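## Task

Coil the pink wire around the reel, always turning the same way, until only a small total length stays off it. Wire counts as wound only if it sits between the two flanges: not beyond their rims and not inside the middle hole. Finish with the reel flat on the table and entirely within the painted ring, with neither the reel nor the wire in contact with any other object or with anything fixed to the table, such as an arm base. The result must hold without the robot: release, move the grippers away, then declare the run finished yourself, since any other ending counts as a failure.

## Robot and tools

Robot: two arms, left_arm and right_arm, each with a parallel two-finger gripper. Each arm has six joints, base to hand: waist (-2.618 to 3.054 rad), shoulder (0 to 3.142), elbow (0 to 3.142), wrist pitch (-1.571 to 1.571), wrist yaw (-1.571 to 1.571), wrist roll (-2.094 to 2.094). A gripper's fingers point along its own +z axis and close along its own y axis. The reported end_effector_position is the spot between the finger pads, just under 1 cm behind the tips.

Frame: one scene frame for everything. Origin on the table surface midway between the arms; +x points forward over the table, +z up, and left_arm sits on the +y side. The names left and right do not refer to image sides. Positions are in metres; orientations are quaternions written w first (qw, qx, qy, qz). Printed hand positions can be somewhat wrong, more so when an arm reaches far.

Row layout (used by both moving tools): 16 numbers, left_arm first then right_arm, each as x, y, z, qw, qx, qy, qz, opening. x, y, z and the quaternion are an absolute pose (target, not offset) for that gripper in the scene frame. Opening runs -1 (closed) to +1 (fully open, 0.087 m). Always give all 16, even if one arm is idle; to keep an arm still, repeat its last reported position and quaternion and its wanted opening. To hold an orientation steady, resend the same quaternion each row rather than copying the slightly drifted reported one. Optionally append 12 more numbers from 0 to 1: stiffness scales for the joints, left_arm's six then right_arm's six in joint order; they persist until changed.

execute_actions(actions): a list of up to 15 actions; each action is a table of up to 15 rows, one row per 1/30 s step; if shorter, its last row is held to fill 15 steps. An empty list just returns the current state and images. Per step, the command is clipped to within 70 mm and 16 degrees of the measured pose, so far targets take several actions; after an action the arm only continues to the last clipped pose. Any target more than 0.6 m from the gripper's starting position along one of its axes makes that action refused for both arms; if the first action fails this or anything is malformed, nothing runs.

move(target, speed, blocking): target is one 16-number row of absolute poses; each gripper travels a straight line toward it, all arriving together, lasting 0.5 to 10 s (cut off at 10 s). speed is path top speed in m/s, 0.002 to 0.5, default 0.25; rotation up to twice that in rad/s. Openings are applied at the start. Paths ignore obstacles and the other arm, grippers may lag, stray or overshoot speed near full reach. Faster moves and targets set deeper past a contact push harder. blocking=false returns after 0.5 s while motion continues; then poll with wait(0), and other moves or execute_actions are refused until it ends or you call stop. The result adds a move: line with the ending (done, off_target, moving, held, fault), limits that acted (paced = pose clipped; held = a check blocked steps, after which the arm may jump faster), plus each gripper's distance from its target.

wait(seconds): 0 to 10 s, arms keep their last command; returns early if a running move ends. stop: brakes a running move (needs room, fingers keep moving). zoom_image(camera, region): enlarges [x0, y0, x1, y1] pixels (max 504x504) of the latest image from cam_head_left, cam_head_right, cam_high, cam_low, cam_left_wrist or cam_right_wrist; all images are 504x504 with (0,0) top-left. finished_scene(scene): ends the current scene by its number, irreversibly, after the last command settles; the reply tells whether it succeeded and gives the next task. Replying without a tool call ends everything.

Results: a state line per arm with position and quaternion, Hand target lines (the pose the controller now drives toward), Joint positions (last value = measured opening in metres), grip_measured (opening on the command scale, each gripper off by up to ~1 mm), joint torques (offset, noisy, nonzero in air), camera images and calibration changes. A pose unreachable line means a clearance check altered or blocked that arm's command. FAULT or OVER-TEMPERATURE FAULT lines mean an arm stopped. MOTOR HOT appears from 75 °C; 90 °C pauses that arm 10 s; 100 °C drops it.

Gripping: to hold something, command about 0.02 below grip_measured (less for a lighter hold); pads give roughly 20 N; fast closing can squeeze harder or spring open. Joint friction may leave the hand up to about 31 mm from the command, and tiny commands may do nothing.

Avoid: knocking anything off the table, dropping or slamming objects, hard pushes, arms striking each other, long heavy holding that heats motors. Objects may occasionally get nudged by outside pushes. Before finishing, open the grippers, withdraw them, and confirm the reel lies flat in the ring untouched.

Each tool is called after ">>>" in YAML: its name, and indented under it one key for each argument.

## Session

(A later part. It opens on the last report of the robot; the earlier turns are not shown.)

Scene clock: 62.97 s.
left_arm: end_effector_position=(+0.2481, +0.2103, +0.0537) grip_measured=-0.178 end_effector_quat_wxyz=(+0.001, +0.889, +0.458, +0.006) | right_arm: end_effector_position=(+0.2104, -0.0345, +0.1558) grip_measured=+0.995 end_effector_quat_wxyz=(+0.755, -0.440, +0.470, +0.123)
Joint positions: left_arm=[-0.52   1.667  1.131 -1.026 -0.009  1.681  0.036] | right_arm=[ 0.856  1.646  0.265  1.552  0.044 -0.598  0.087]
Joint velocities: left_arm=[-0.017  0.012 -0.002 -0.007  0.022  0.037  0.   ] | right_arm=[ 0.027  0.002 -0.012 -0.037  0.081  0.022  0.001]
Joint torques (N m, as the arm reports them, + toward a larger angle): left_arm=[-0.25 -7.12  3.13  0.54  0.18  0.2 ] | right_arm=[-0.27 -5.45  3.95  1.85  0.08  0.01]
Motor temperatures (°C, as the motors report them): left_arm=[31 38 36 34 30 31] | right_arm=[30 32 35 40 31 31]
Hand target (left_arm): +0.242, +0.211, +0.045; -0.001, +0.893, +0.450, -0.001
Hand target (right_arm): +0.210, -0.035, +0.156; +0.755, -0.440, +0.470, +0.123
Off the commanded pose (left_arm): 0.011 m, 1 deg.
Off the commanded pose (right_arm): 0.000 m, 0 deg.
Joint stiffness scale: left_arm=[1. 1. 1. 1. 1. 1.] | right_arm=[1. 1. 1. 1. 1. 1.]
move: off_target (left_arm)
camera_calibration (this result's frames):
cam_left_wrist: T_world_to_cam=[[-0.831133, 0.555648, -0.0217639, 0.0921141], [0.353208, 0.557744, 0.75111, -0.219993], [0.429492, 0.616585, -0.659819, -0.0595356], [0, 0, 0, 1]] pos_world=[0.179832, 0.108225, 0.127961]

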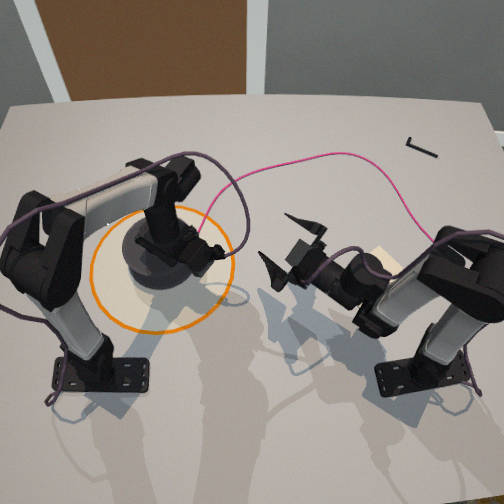

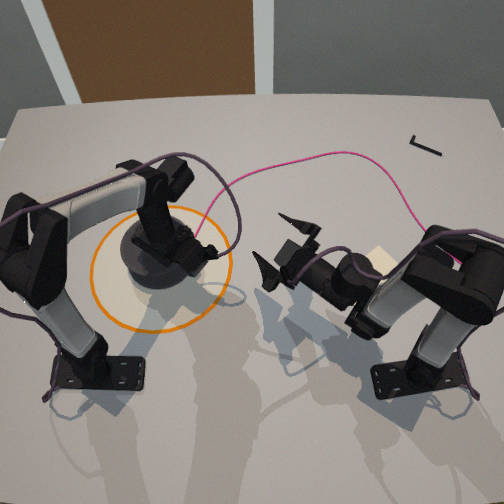

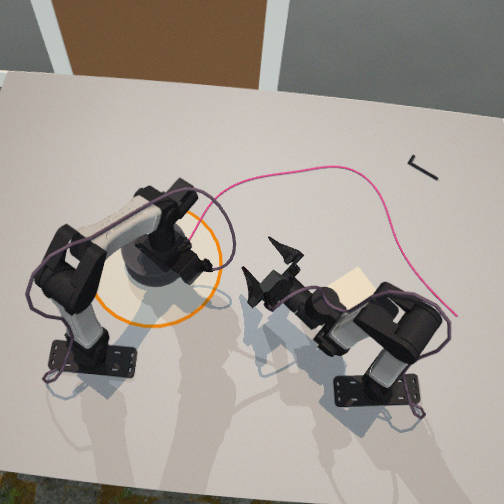

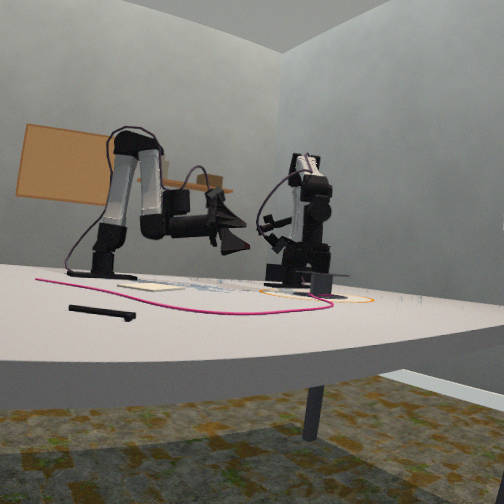

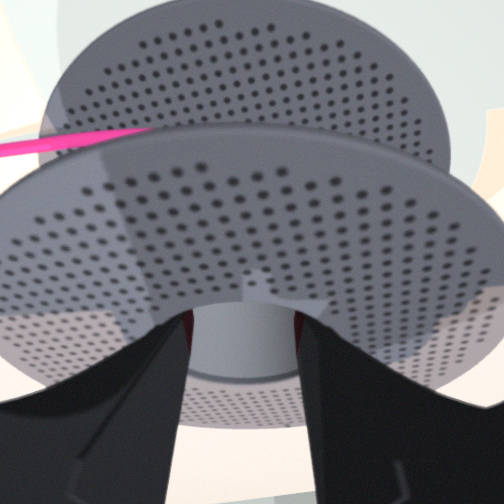

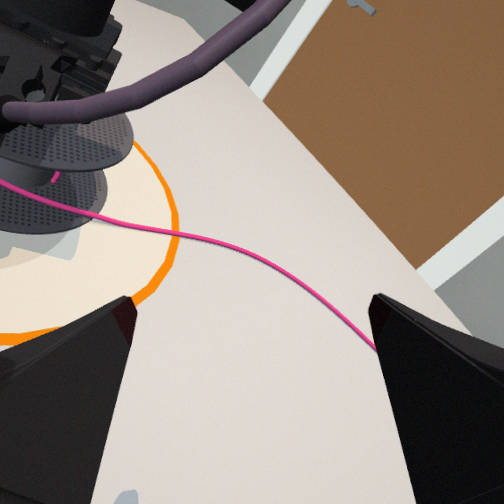

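>>> move:
  target: [0.242,0.211,0.045,0,-0.893,-0.450,0,0.3, 0.47,-0.06,0.08,0,0.707,-0.707,0,1]
  speed: 0.3

Scene clock: 131.03 s.
left_arm: end_effector_position=(+0.2483, +0.2102, +0.0537) grip_measured=-0.178 end_effector_quat_wxyz=(+0.002, +0.890, +0.457, +0.007) | right_arm: end_effector_position=(+0.4667, -0.0617, +0.0784) grip_measured=+0.995 end_effector_quat_wxyz=(-0.206, +0.702, -0.680, +0.045)
Joint positions: left_arm=[-0.52   1.667  1.131 -1.025 -0.009  1.684  0.036] | right_arm=[ 0.457  2.717  2.853 -1.281 -0.011 -1.04   0.087]
Joint velocities: left_arm=[ 0.017 -0.012  0.002  0.007  0.022  0.051 -0.001] | right_arm=[-0.007 -0.017 -0.002 -0.022 -0.007  0.007  0.   ]
Joint torques (N m, as the arm reports them, + toward a larger angle): left_arm=[-0.19 -7.08  3.08  0.56  0.18  0.22] | right_arm=[ -0.41 -14.49   7.75   1.18   0.05  -0.03]
Motor temperatures (°C, as the motors report them): left_arm=[31 40 33 34 30 31] | right_arm=[30 34 36 44 31 31]
Hand target (left_arm): +0.242, +0.211, +0.045; -0.000, +0.893, +0.450, -0.000
Hand target (right_arm): +0.473, -0.062, +0.076; -0.211, +0.702, -0.678, +0.053
Off the commanded pose (left_arm): 0.011 m, 1 deg.
Off the commanded pose (right_arm): 0.004 m, 24 deg; orientation clipped at the last step of the last action.
Joint stiffness scale: left_arm=[1. 1. 1. 1. 1. 1.] | right_arm=[1. 1. 1. 1. 1. 1.]
elbow stopped short (right arm): the move would have taken joint 3 (elbow) straighter than the controller allows; a more bent joint 3 avoids this.
move: off_target (left_arm, right_arm); limits=paced
camera_calibration (this result's frames):
cam_left_wrist: T_world_to_cam=[[-0.829637, 0.557866, -0.0220873, 0.0914946], [0.35431, 0.556665, 0.751391, -0.220113], [0.431471, 0.615556, -0.659488, -0.0598713], [0, 0, 0, 1]] pos_world=[0.179728, 0.108342, 0.127927]
cam_right_wrist: T_world_to_cam=[[0.938709, -0.026153, 0.343717, -0.46754], [-0.224841, -0.802264, 0.553009, 0.0307955], [0.261289, -0.596396, -0.758973, 0.0439578], [0, 0, 0, 1]] pos_world=[0.434322, 0.0386948, 0.177034]

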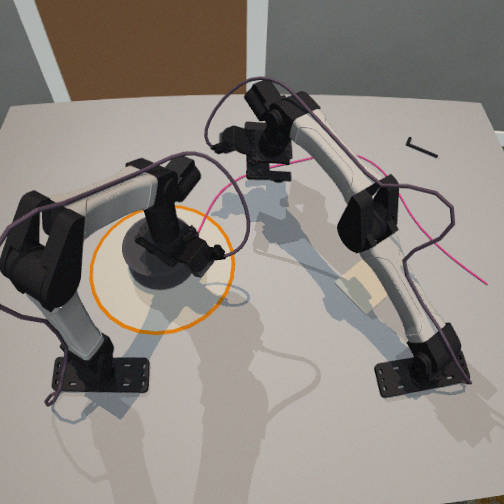

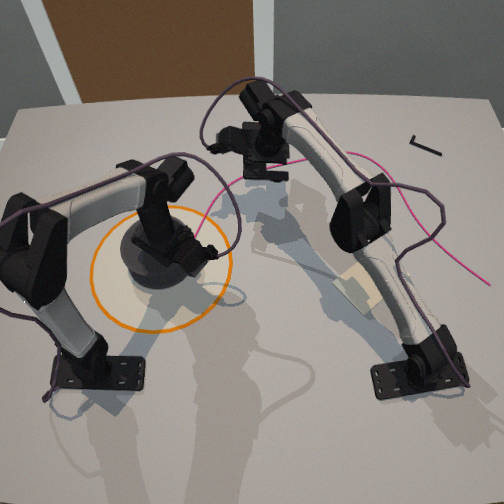

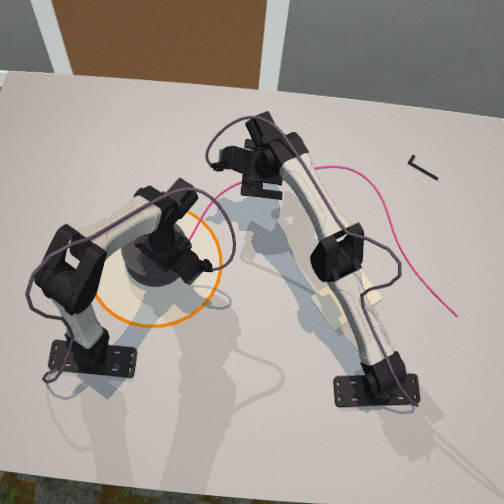

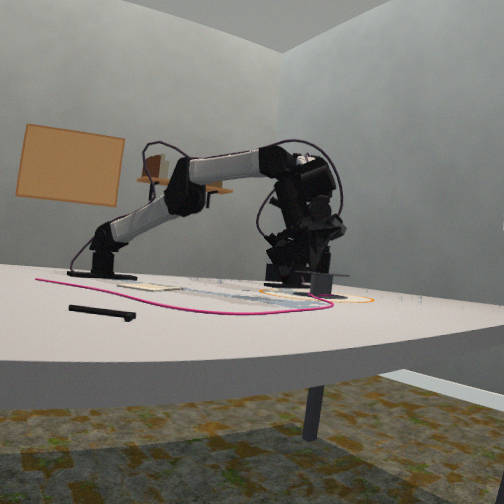

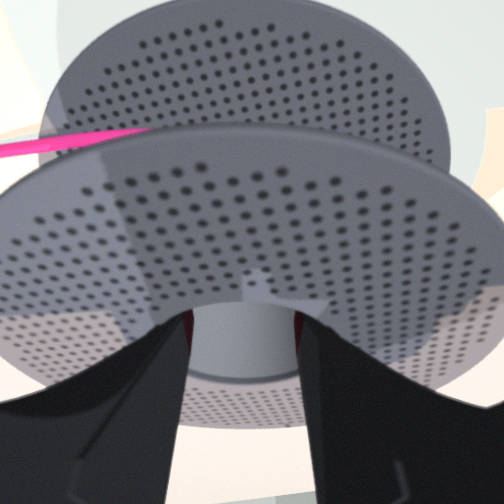

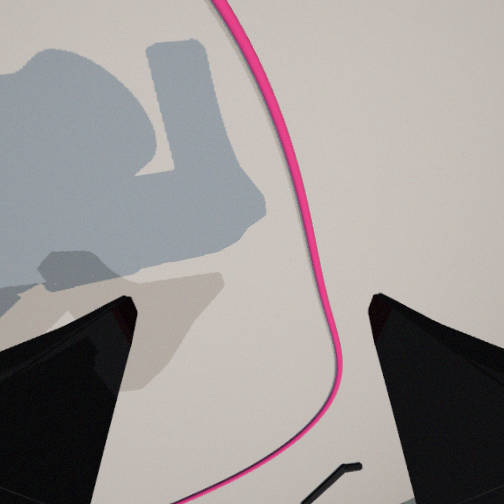

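>>> move:
  target: [0.40,0.33,0.045,0,-0.893,-0.450,0,0.3, 0.30,-0.15,0.15,0,0.707,-0.707,0,1]
  speed: 0.2

Scene clock: 151.53 s.
left_arm: end_effector_position=(+0.3973, +0.3291, +0.0546) grip_measured=-0.178 end_effector_quat_wxyz=(-0.002, +0.879, +0.477, +0.017) | right_arm: end_effector_position=(+0.3068, -0.1472, +0.1479) grip_measured=+0.995 end_effector_quat_wxyz=(+0.022, -0.703, +0.710, -0.003)
Joint positions: left_arm=[-0.073  2.081  1.676 -1.14  -0.021  2.083  0.036] | right_arm=[ 0.487  2.157  2.176 -1.545 -0.002 -0.971  0.087]
Joint velocities: left_arm=[-0.012  0.007  0.012 -0.125 -0.051 -0.066 -0.001] | right_arm=[ 0.022  0.007  0.007 -0.051 -0.081  0.022  0.   ]
Joint torques (N m, as the arm reports them, + toward a larger angle): left_arm=[ 0.56 -7.77  6.76  0.3   0.03  0.19] | right_arm=[  0.5  -13.09   4.17   0.35   0.1    0.11]
Motor temperatures (°C, as the motors report them): left_arm=[31 41 33 34 30 31] | right_arm=[30 44 39 41 31 31]
Hand target (left_arm): +0.399, +0.332, +0.044; -0.010, +0.879, +0.476, +0.008
Hand target (right_arm): +0.299, -0.148, +0.147; -0.012, +0.705, -0.709, +0.004
Off the commanded pose (left_arm): 0.010 m, 4 deg.
Off the commanded pose (right_arm): 0.008 m, 3 deg.
Joint stiffness scale: left_arm=[1. 1. 1. 1. 1. 1.] | right_arm=[1. 1. 1. 1. 1. 1.]
joint sent to its limit (left arm) — the command would take joint 6 (wrist roll) past its upper limit, so that joint was sent only as far as its limit.
joint sent to its limit (right arm) — the command would take joint 4 (wrist pitch) past its lower limit, so that joint was sent only as far as its limit.
move: off_target (left_arm, right_arm)
camera_calibration (this result's frames):
cam_left_wrist: T_world_to_cam=[[-0.854684, 0.518459, -0.0267439, 0.171978], [0.316248, 0.560808, 0.765168, -0.326763], [0.411706, 0.645519, -0.643275, -0.199597], [0, 0, 0, 1]] pos_world=[0.3325, 0.222931, 0.126232]
cam_right_wrist: T_world_to_cam=[[0.999167, -0.0263751, 0.0311485, -0.31593], [-0.0408013, -0.665295, 0.745465, -0.176924], [0.00106128, -0.746115, -0.665816, 0.131473], [0, 0, 0, 1]] pos_world=[0.308308, -0.0279453, 0.229268]

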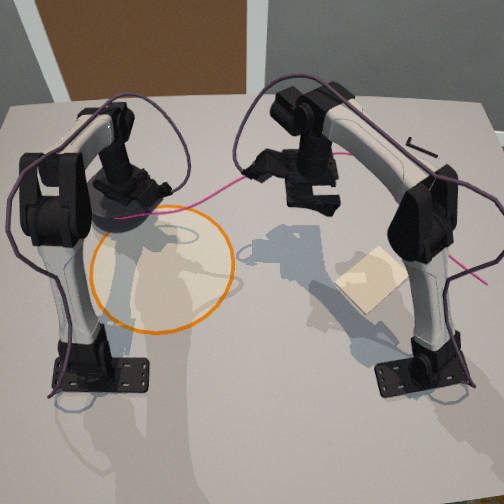

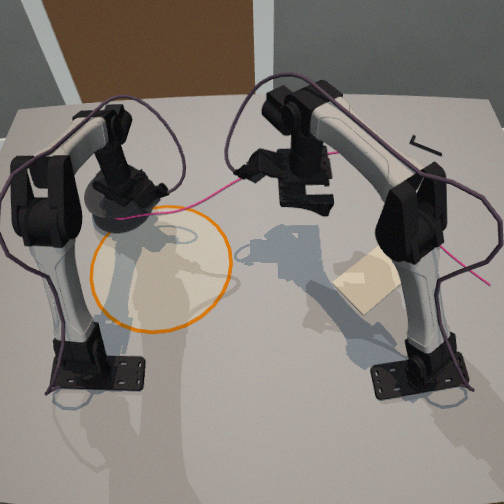

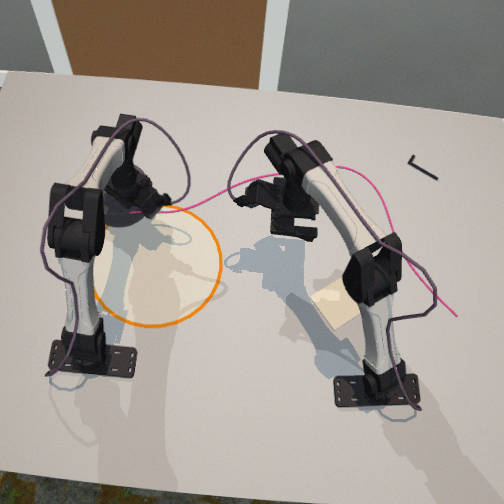

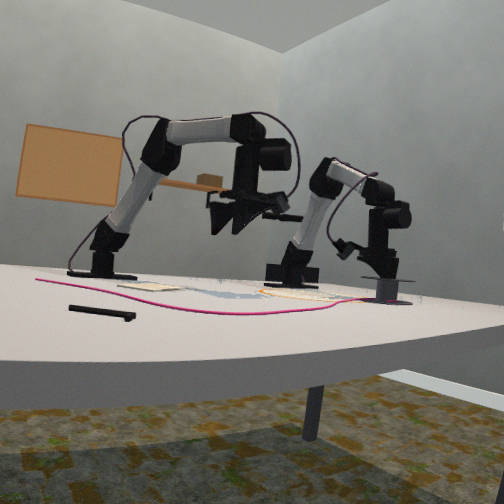

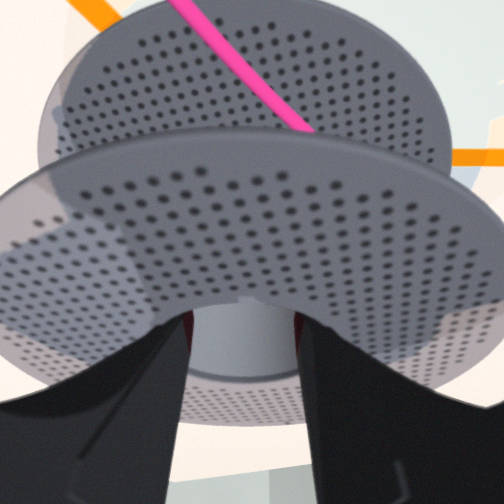

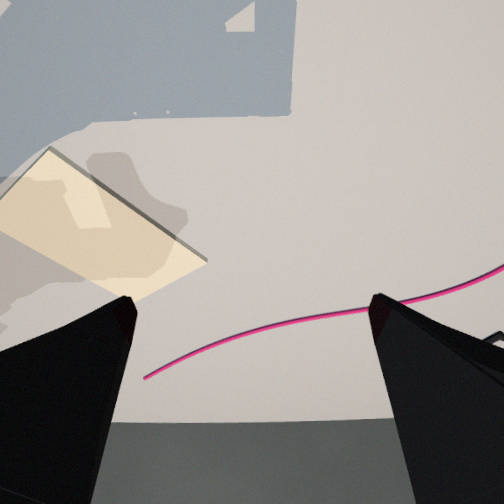

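>>> execute_actions:
  actions:
    - [[0.40,0.33,0.05,0,-0.893,-0.450,0,-1, 0.30,-0.15,0.15,0,0.707,-0.707,0,1]]
    - [[0.40,0.33,0.05,0,-0.5,-0.866,0,-1, 0.30,-0.15,0.15,0,0.707,-0.707,0,1]]
    - [[0.40,0.33,0.05,0,0,-1,0,-1, 0.30,-0.15,0.15,0,0.707,-0.707,0,1]]
    - [[0.40,0.33,0.05,0,0.5,-0.866,0,-1, 0.30,-0.15,0.15,0,0.707,-0.707,0,1]]
    - [[0.40,0.33,0.05,0,0.85,-0.523,0,-1, 0.30,-0.15,0.15,0,0.707,-0.707,0,1]]
    - [[0.40,0.33,0.045,0,0.85,-0.523,0,-1, 0.30,-0.15,0.15,0,0.707,-0.707,0,1]]
    - [[0.40,0.33,0.045,0,0.85,-0.523,0,0.3, 0.30,-0.15,0.15,0,0.707,-0.707,0,1]]

Scene clock: 168.80 s.
left_arm: end_effector_position=(+0.4014, +0.3317, +0.0558) grip_measured=-0.158 end_effector_quat_wxyz=(+0.006, +0.835, -0.550, +0.008) | right_arm: end_effector_position=(+0.3068, -0.1472, +0.1479) grip_measured=+0.995 end_effector_quat_wxyz=(+0.022, -0.703, +0.711, -0.003)
Joint positions: left_arm=[ 0.127  2.157  1.801 -1.211  0.018 -1.839  0.037] | right_arm=[ 0.487  2.157  2.176 -1.545 -0.002 -0.97   0.087]
Joint velocities: left_arm=[-0.007 -0.061 -0.105  0.125 -0.022 -0.388 -0.001] | right_arm=[ 0.017 -0.012  0.002  0.022  0.037 -0.125  0.   ]
Joint torques (N m, as the arm reports them, + toward a larger angle): left_arm=[ -0.95 -11.11   3.42   0.53  -0.22   0.03] | right_arm=[  0.15 -13.65   3.94   0.36   0.05  -0.05]
Motor temperatures (°C, as the motors report them): left_arm=[31 43 35 33 30 31] | right_arm=[30 48 38 40 31 31]
Hand target (left_arm): +0.400, +0.330, +0.045; +0.002, +0.851, -0.526, -0.001
Hand target (right_arm): +0.300, -0.150, +0.149; -0.014, +0.708, -0.706, +0.004
Off the commanded pose (left_arm): 0.011 m, 4 deg.
Off the commanded pose (right_arm): 0.008 m, 3 deg.
Joint stiffness scale: left_arm=[1. 1. 1. 1. 1. 1.] | right_arm=[1. 1. 1. 1. 1. 1.]
joint sent to its limit (right arm) — the command would take joint 4 (wrist pitch) past its lower limit, so that joint was sent only as far as its limit.
camera_calibration (this result's frames):
cam_left_wrist: T_world_to_cam=[[0.906276, 0.422428, -0.0147626, -0.501438], [0.286038, -0.587203, 0.757215, 0.063002], [0.3112, -0.690469, -0.652999, 0.281806], [0, 0, 0, 1]] pos_world=[0.348722, 0.443395, 0.12891]
cam_right_wrist: T_world_to_cam=[[0.999147, -0.0271374, 0.0311273, -0.316001], [-0.0412931, -0.665284, 0.745448, -0.176769], [0.000478969, -0.746097, -0.665837, 0.131657], [0, 0, 0, 1]] pos_world=[0.308369, -0.0279483, 0.22927]

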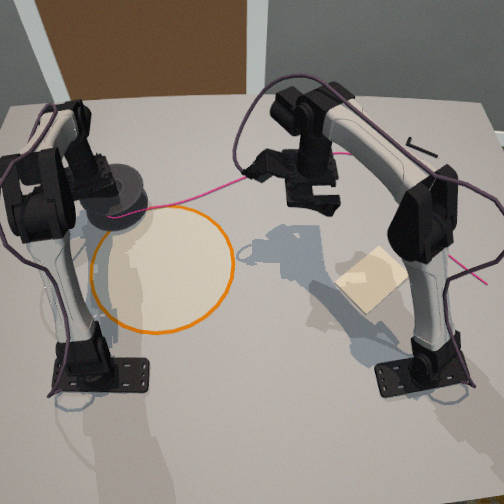

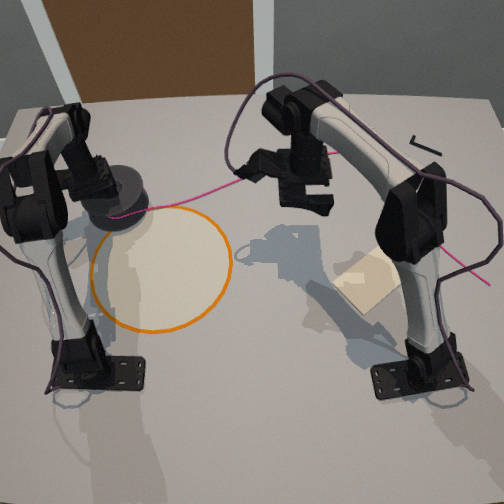

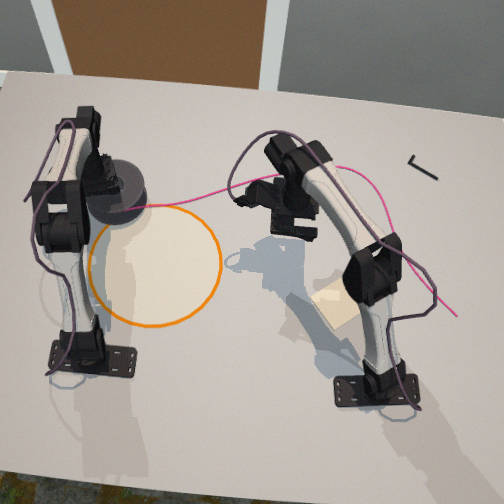

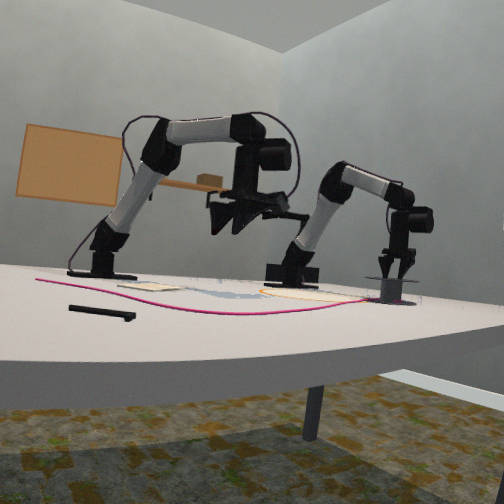

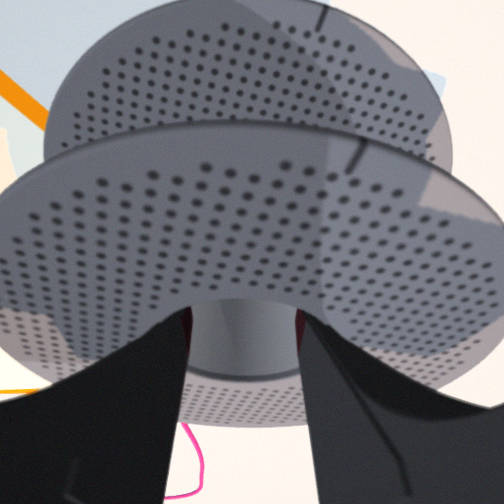

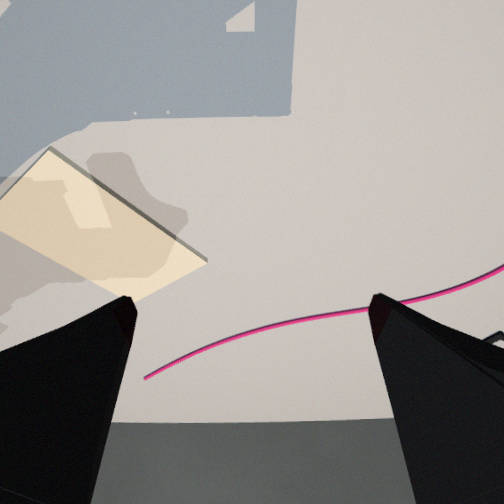

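>>> move:
  target: [0.41,0.26,0.045,0,0.021,-1,0,0.3, 0.15,-0.2,0.12,0,0.707,-0.707,0,1]
  speed: 0.4

>>> move:
  target: [0.42,0.19,0.045,0,-0.857,-0.516,0,0.3, 0.15,-0.2,0.12,0,0.707,-0.707,0,1]
  speed: 0.4

>>> zoom_image:
  camera: "cam_low"
  region: [280, 240, 440, 320]

Scene clock: 177.47 s.
left_arm: end_effector_position=(+0.4071, +0.2633, +0.0558) grip_measured=-0.158 end_effector_quat_wxyz=(+0.007, -0.031, +0.999, +0.001) | right_arm: end_effector_position=(+0.1536, -0.1976, +0.1214) grip_measured=+0.995 end_effector_quat_wxyz=(-0.005, -0.705, +0.709, +0.001)
Joint positions: left_arm=[-0.116  2.468  2.338 -1.427 -0.005 -0.169  0.037] | right_arm=[ 0.65   1.568  1.301 -1.313 -0.002 -0.813  0.087]
Joint velocities: left_arm=[ 0.007 -0.012  0.012  0.007 -0.051  0.081 -0.   ] | right_arm=[ 0.007 -0.017 -0.012 -0.007  0.037 -0.022 -0.001]
Joint torques (N m, as the arm reports them, + toward a larger angle): left_arm=[ -0.57 -10.69   7.15   0.45   0.07   0.22] | right_arm=[ 0.64 -8.07  4.31  0.43  0.02  0.07]
Motor temperatures (°C, as the motors report them): left_arm=[31 44 36 33 30 31] | right_arm=[30 49 38 39 31 31]
Hand target (left_arm): +0.409, +0.259, +0.044; +0.000, -0.021, +1.000, -0.000
Hand target (right_arm): +0.149, -0.197, +0.120; +0.002, +0.707, -0.707, -0.002
Off the commanded pose (left_arm): 0.012 m, 1 deg.
Off the commanded pose (right_arm): 0.005 m, 1 deg.
Joint stiffness scale: left_arm=[1. 1. 1. 1. 1. 1.] | right_arm=[1. 1. 1. 1. 1. 1.]
move: off_target (left_arm)
camera_calibration (this result's frames):
cam_left_wrist: T_world_to_cam=[[0.093487, -0.995508, -0.0149895, 0.226532], [-0.673567, -0.0743266, 0.73538, 0.278014], [-0.73319, -0.058652, -0.67749, 0.492951], [0, 0, 0, 1]] pos_world=[0.527509, 0.275091, 0.132919]
cam_right_wrist: T_world_to_cam=[[0.999692, -0.0211614, -0.0129348, -0.157], [-0.00364096, -0.641101, 0.767448, -0.200573], [-0.0245328, -0.767165, -0.640981, 0.0731305], [0, 0, 0, 1]] pos_world=[0.158016, -0.0758068, 0.198774]

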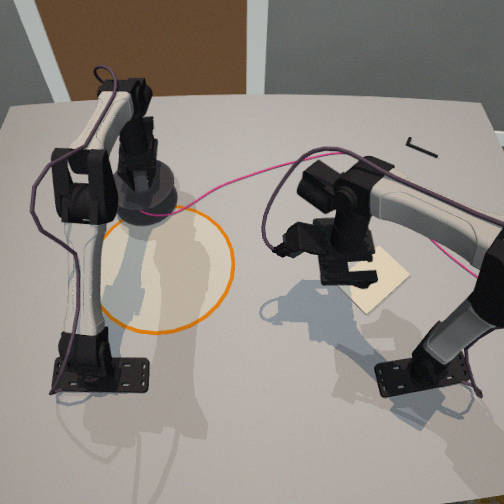

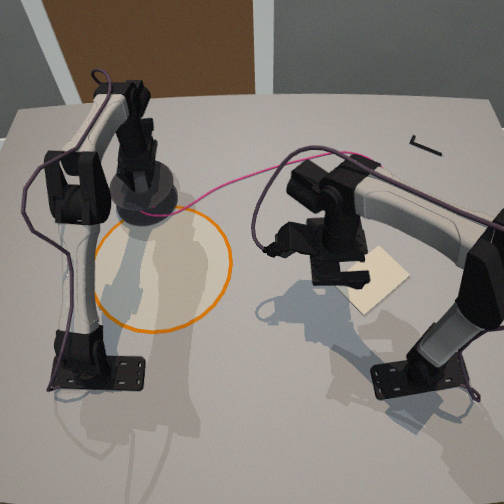

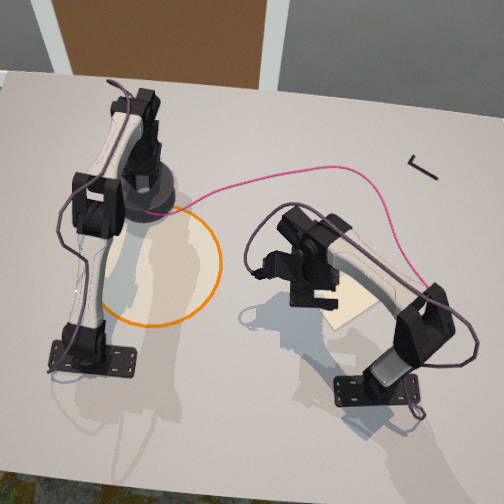

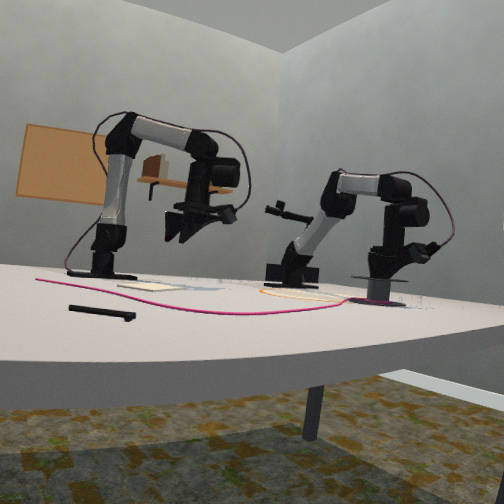

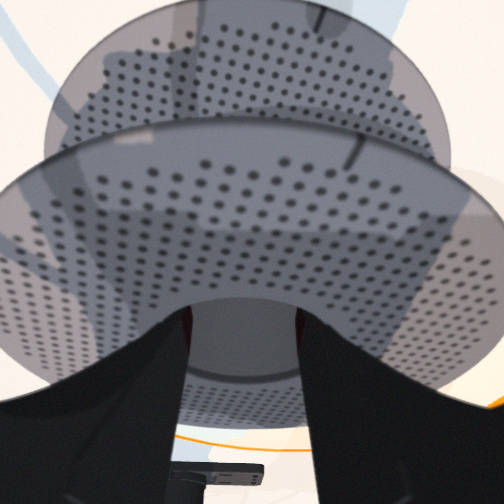

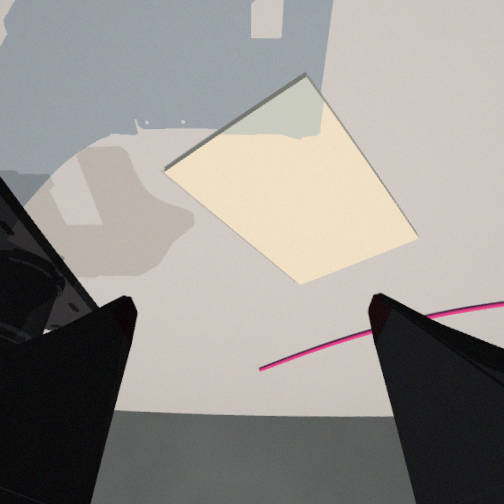

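Scene clock: 180.80 s.
left_arm: end_effector_position=(+0.4280, +0.1935, +0.0558) grip_measured=-0.158 end_effector_quat_wxyz=(+0.008, +0.851, +0.525, +0.011) | right_arm: end_effector_position=(+0.1539, -0.1974, +0.1213) grip_measured=+0.995 end_effector_quat_wxyz=(-0.004, -0.705, +0.709, +0.001)
Joint positions: left_arm=[-0.363  2.364  2.148 -1.329 -0.008  1.683  0.037] | right_arm=[ 0.65   1.568  1.301 -1.312 -0.002 -0.813  0.087]
Joint velocities: left_arm=[-0.002  0.002  0.002  0.037 -0.007  0.037 -0.001] | right_arm=[-0.002 -0.012 -0.017  0.051 -0.022  0.037 -0.002]
Joint torques (N m, as the arm reports them, + toward a larger angle): left_arm=[ -0.75 -12.52   3.49   0.48   0.19   0.22] | right_arm=[ 0.12 -8.64  4.02  0.43  0.04 -0.03]
Motor temperatures (°C, as the motors report them): left_arm=[31 46 36 33 30 31] | right_arm=[30 48 38 39 31 31]
Hand target (left_arm): +0.420, +0.190, +0.045; -0.001, +0.857, +0.516, -0.001
Hand target (right_arm): +0.150, -0.200, +0.120; +0.000, +0.707, -0.707, -0.000
Off the commanded pose (left_arm): 0.014 m, 2 deg.
Off the commanded pose (right_arm): 0.005 m, 1 deg.
Joint stiffness scale: left_arm=[1. 1. 1. 1. 1. 1.] | right_arm=[1. 1. 1. 1. 1. 1.]
move: off_target (left_arm)
camera_calibration (this result's frames):
cam_left_wrist: T_world_to_cam=[[-0.9066, 0.420266, -0.0381185, 0.310406], [0.251257, 0.610163, 0.75138, -0.24232], [0.339038, 0.671623, -0.658768, -0.0970271], [0, 0, 0, 1]] pos_world=[0.375194, 0.0825674, 0.129989]
cam_right_wrist: T_world_to_cam=[[0.999706, -0.0211485, -0.0118436, -0.157405], [-0.00449521, -0.641901, 0.766774, -0.200314], [-0.0238185, -0.766495, -0.641808, 0.0734291], [0, 0, 0, 1]] pos_world=[0.158207, -0.0756275, 0.198859]

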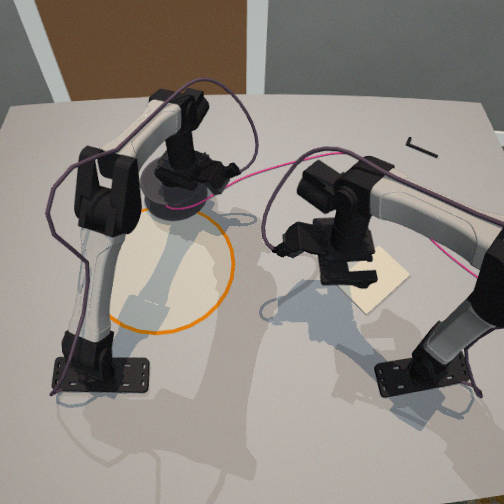

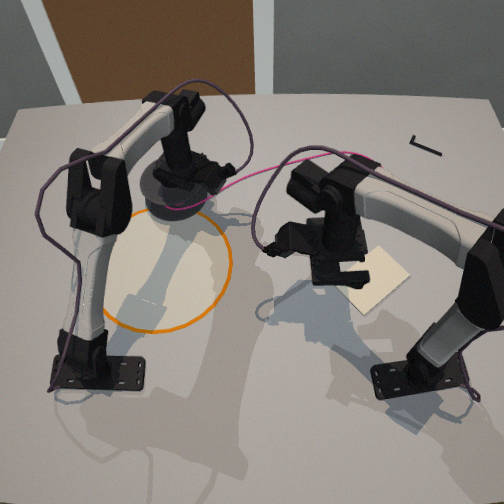

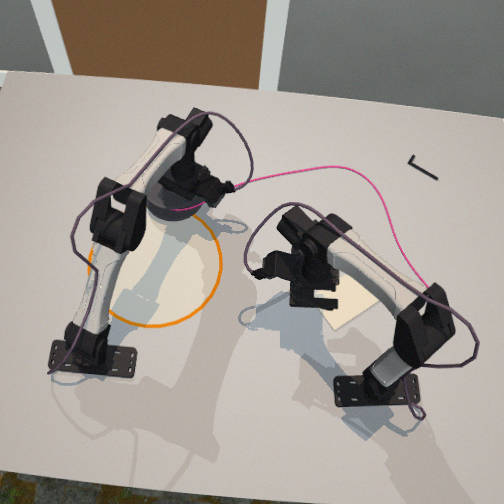

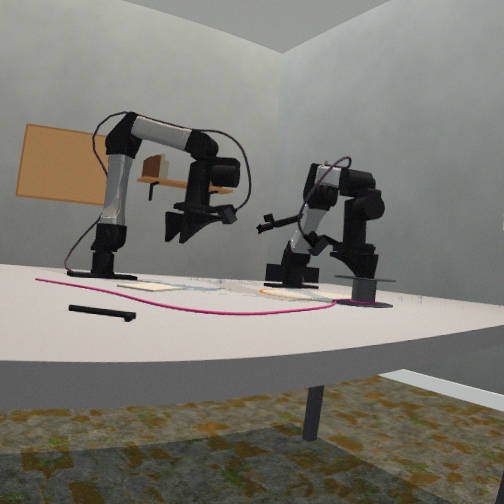

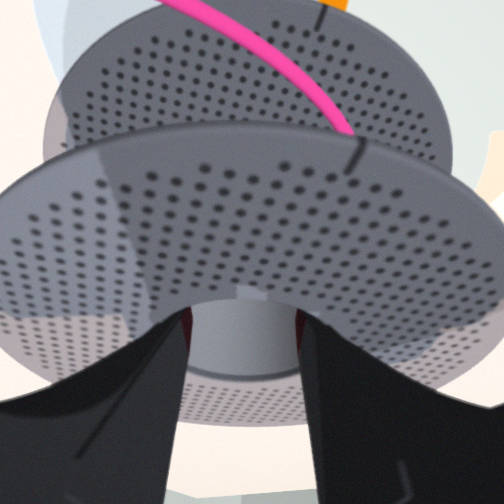

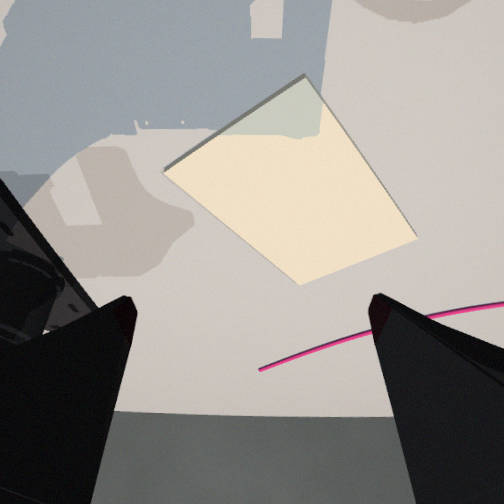

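Region (280, 240, 440, 320) of cam_low's 504x504 image, scaled by 3.150, with more detail than that image has.

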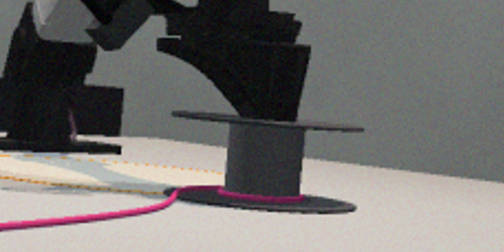

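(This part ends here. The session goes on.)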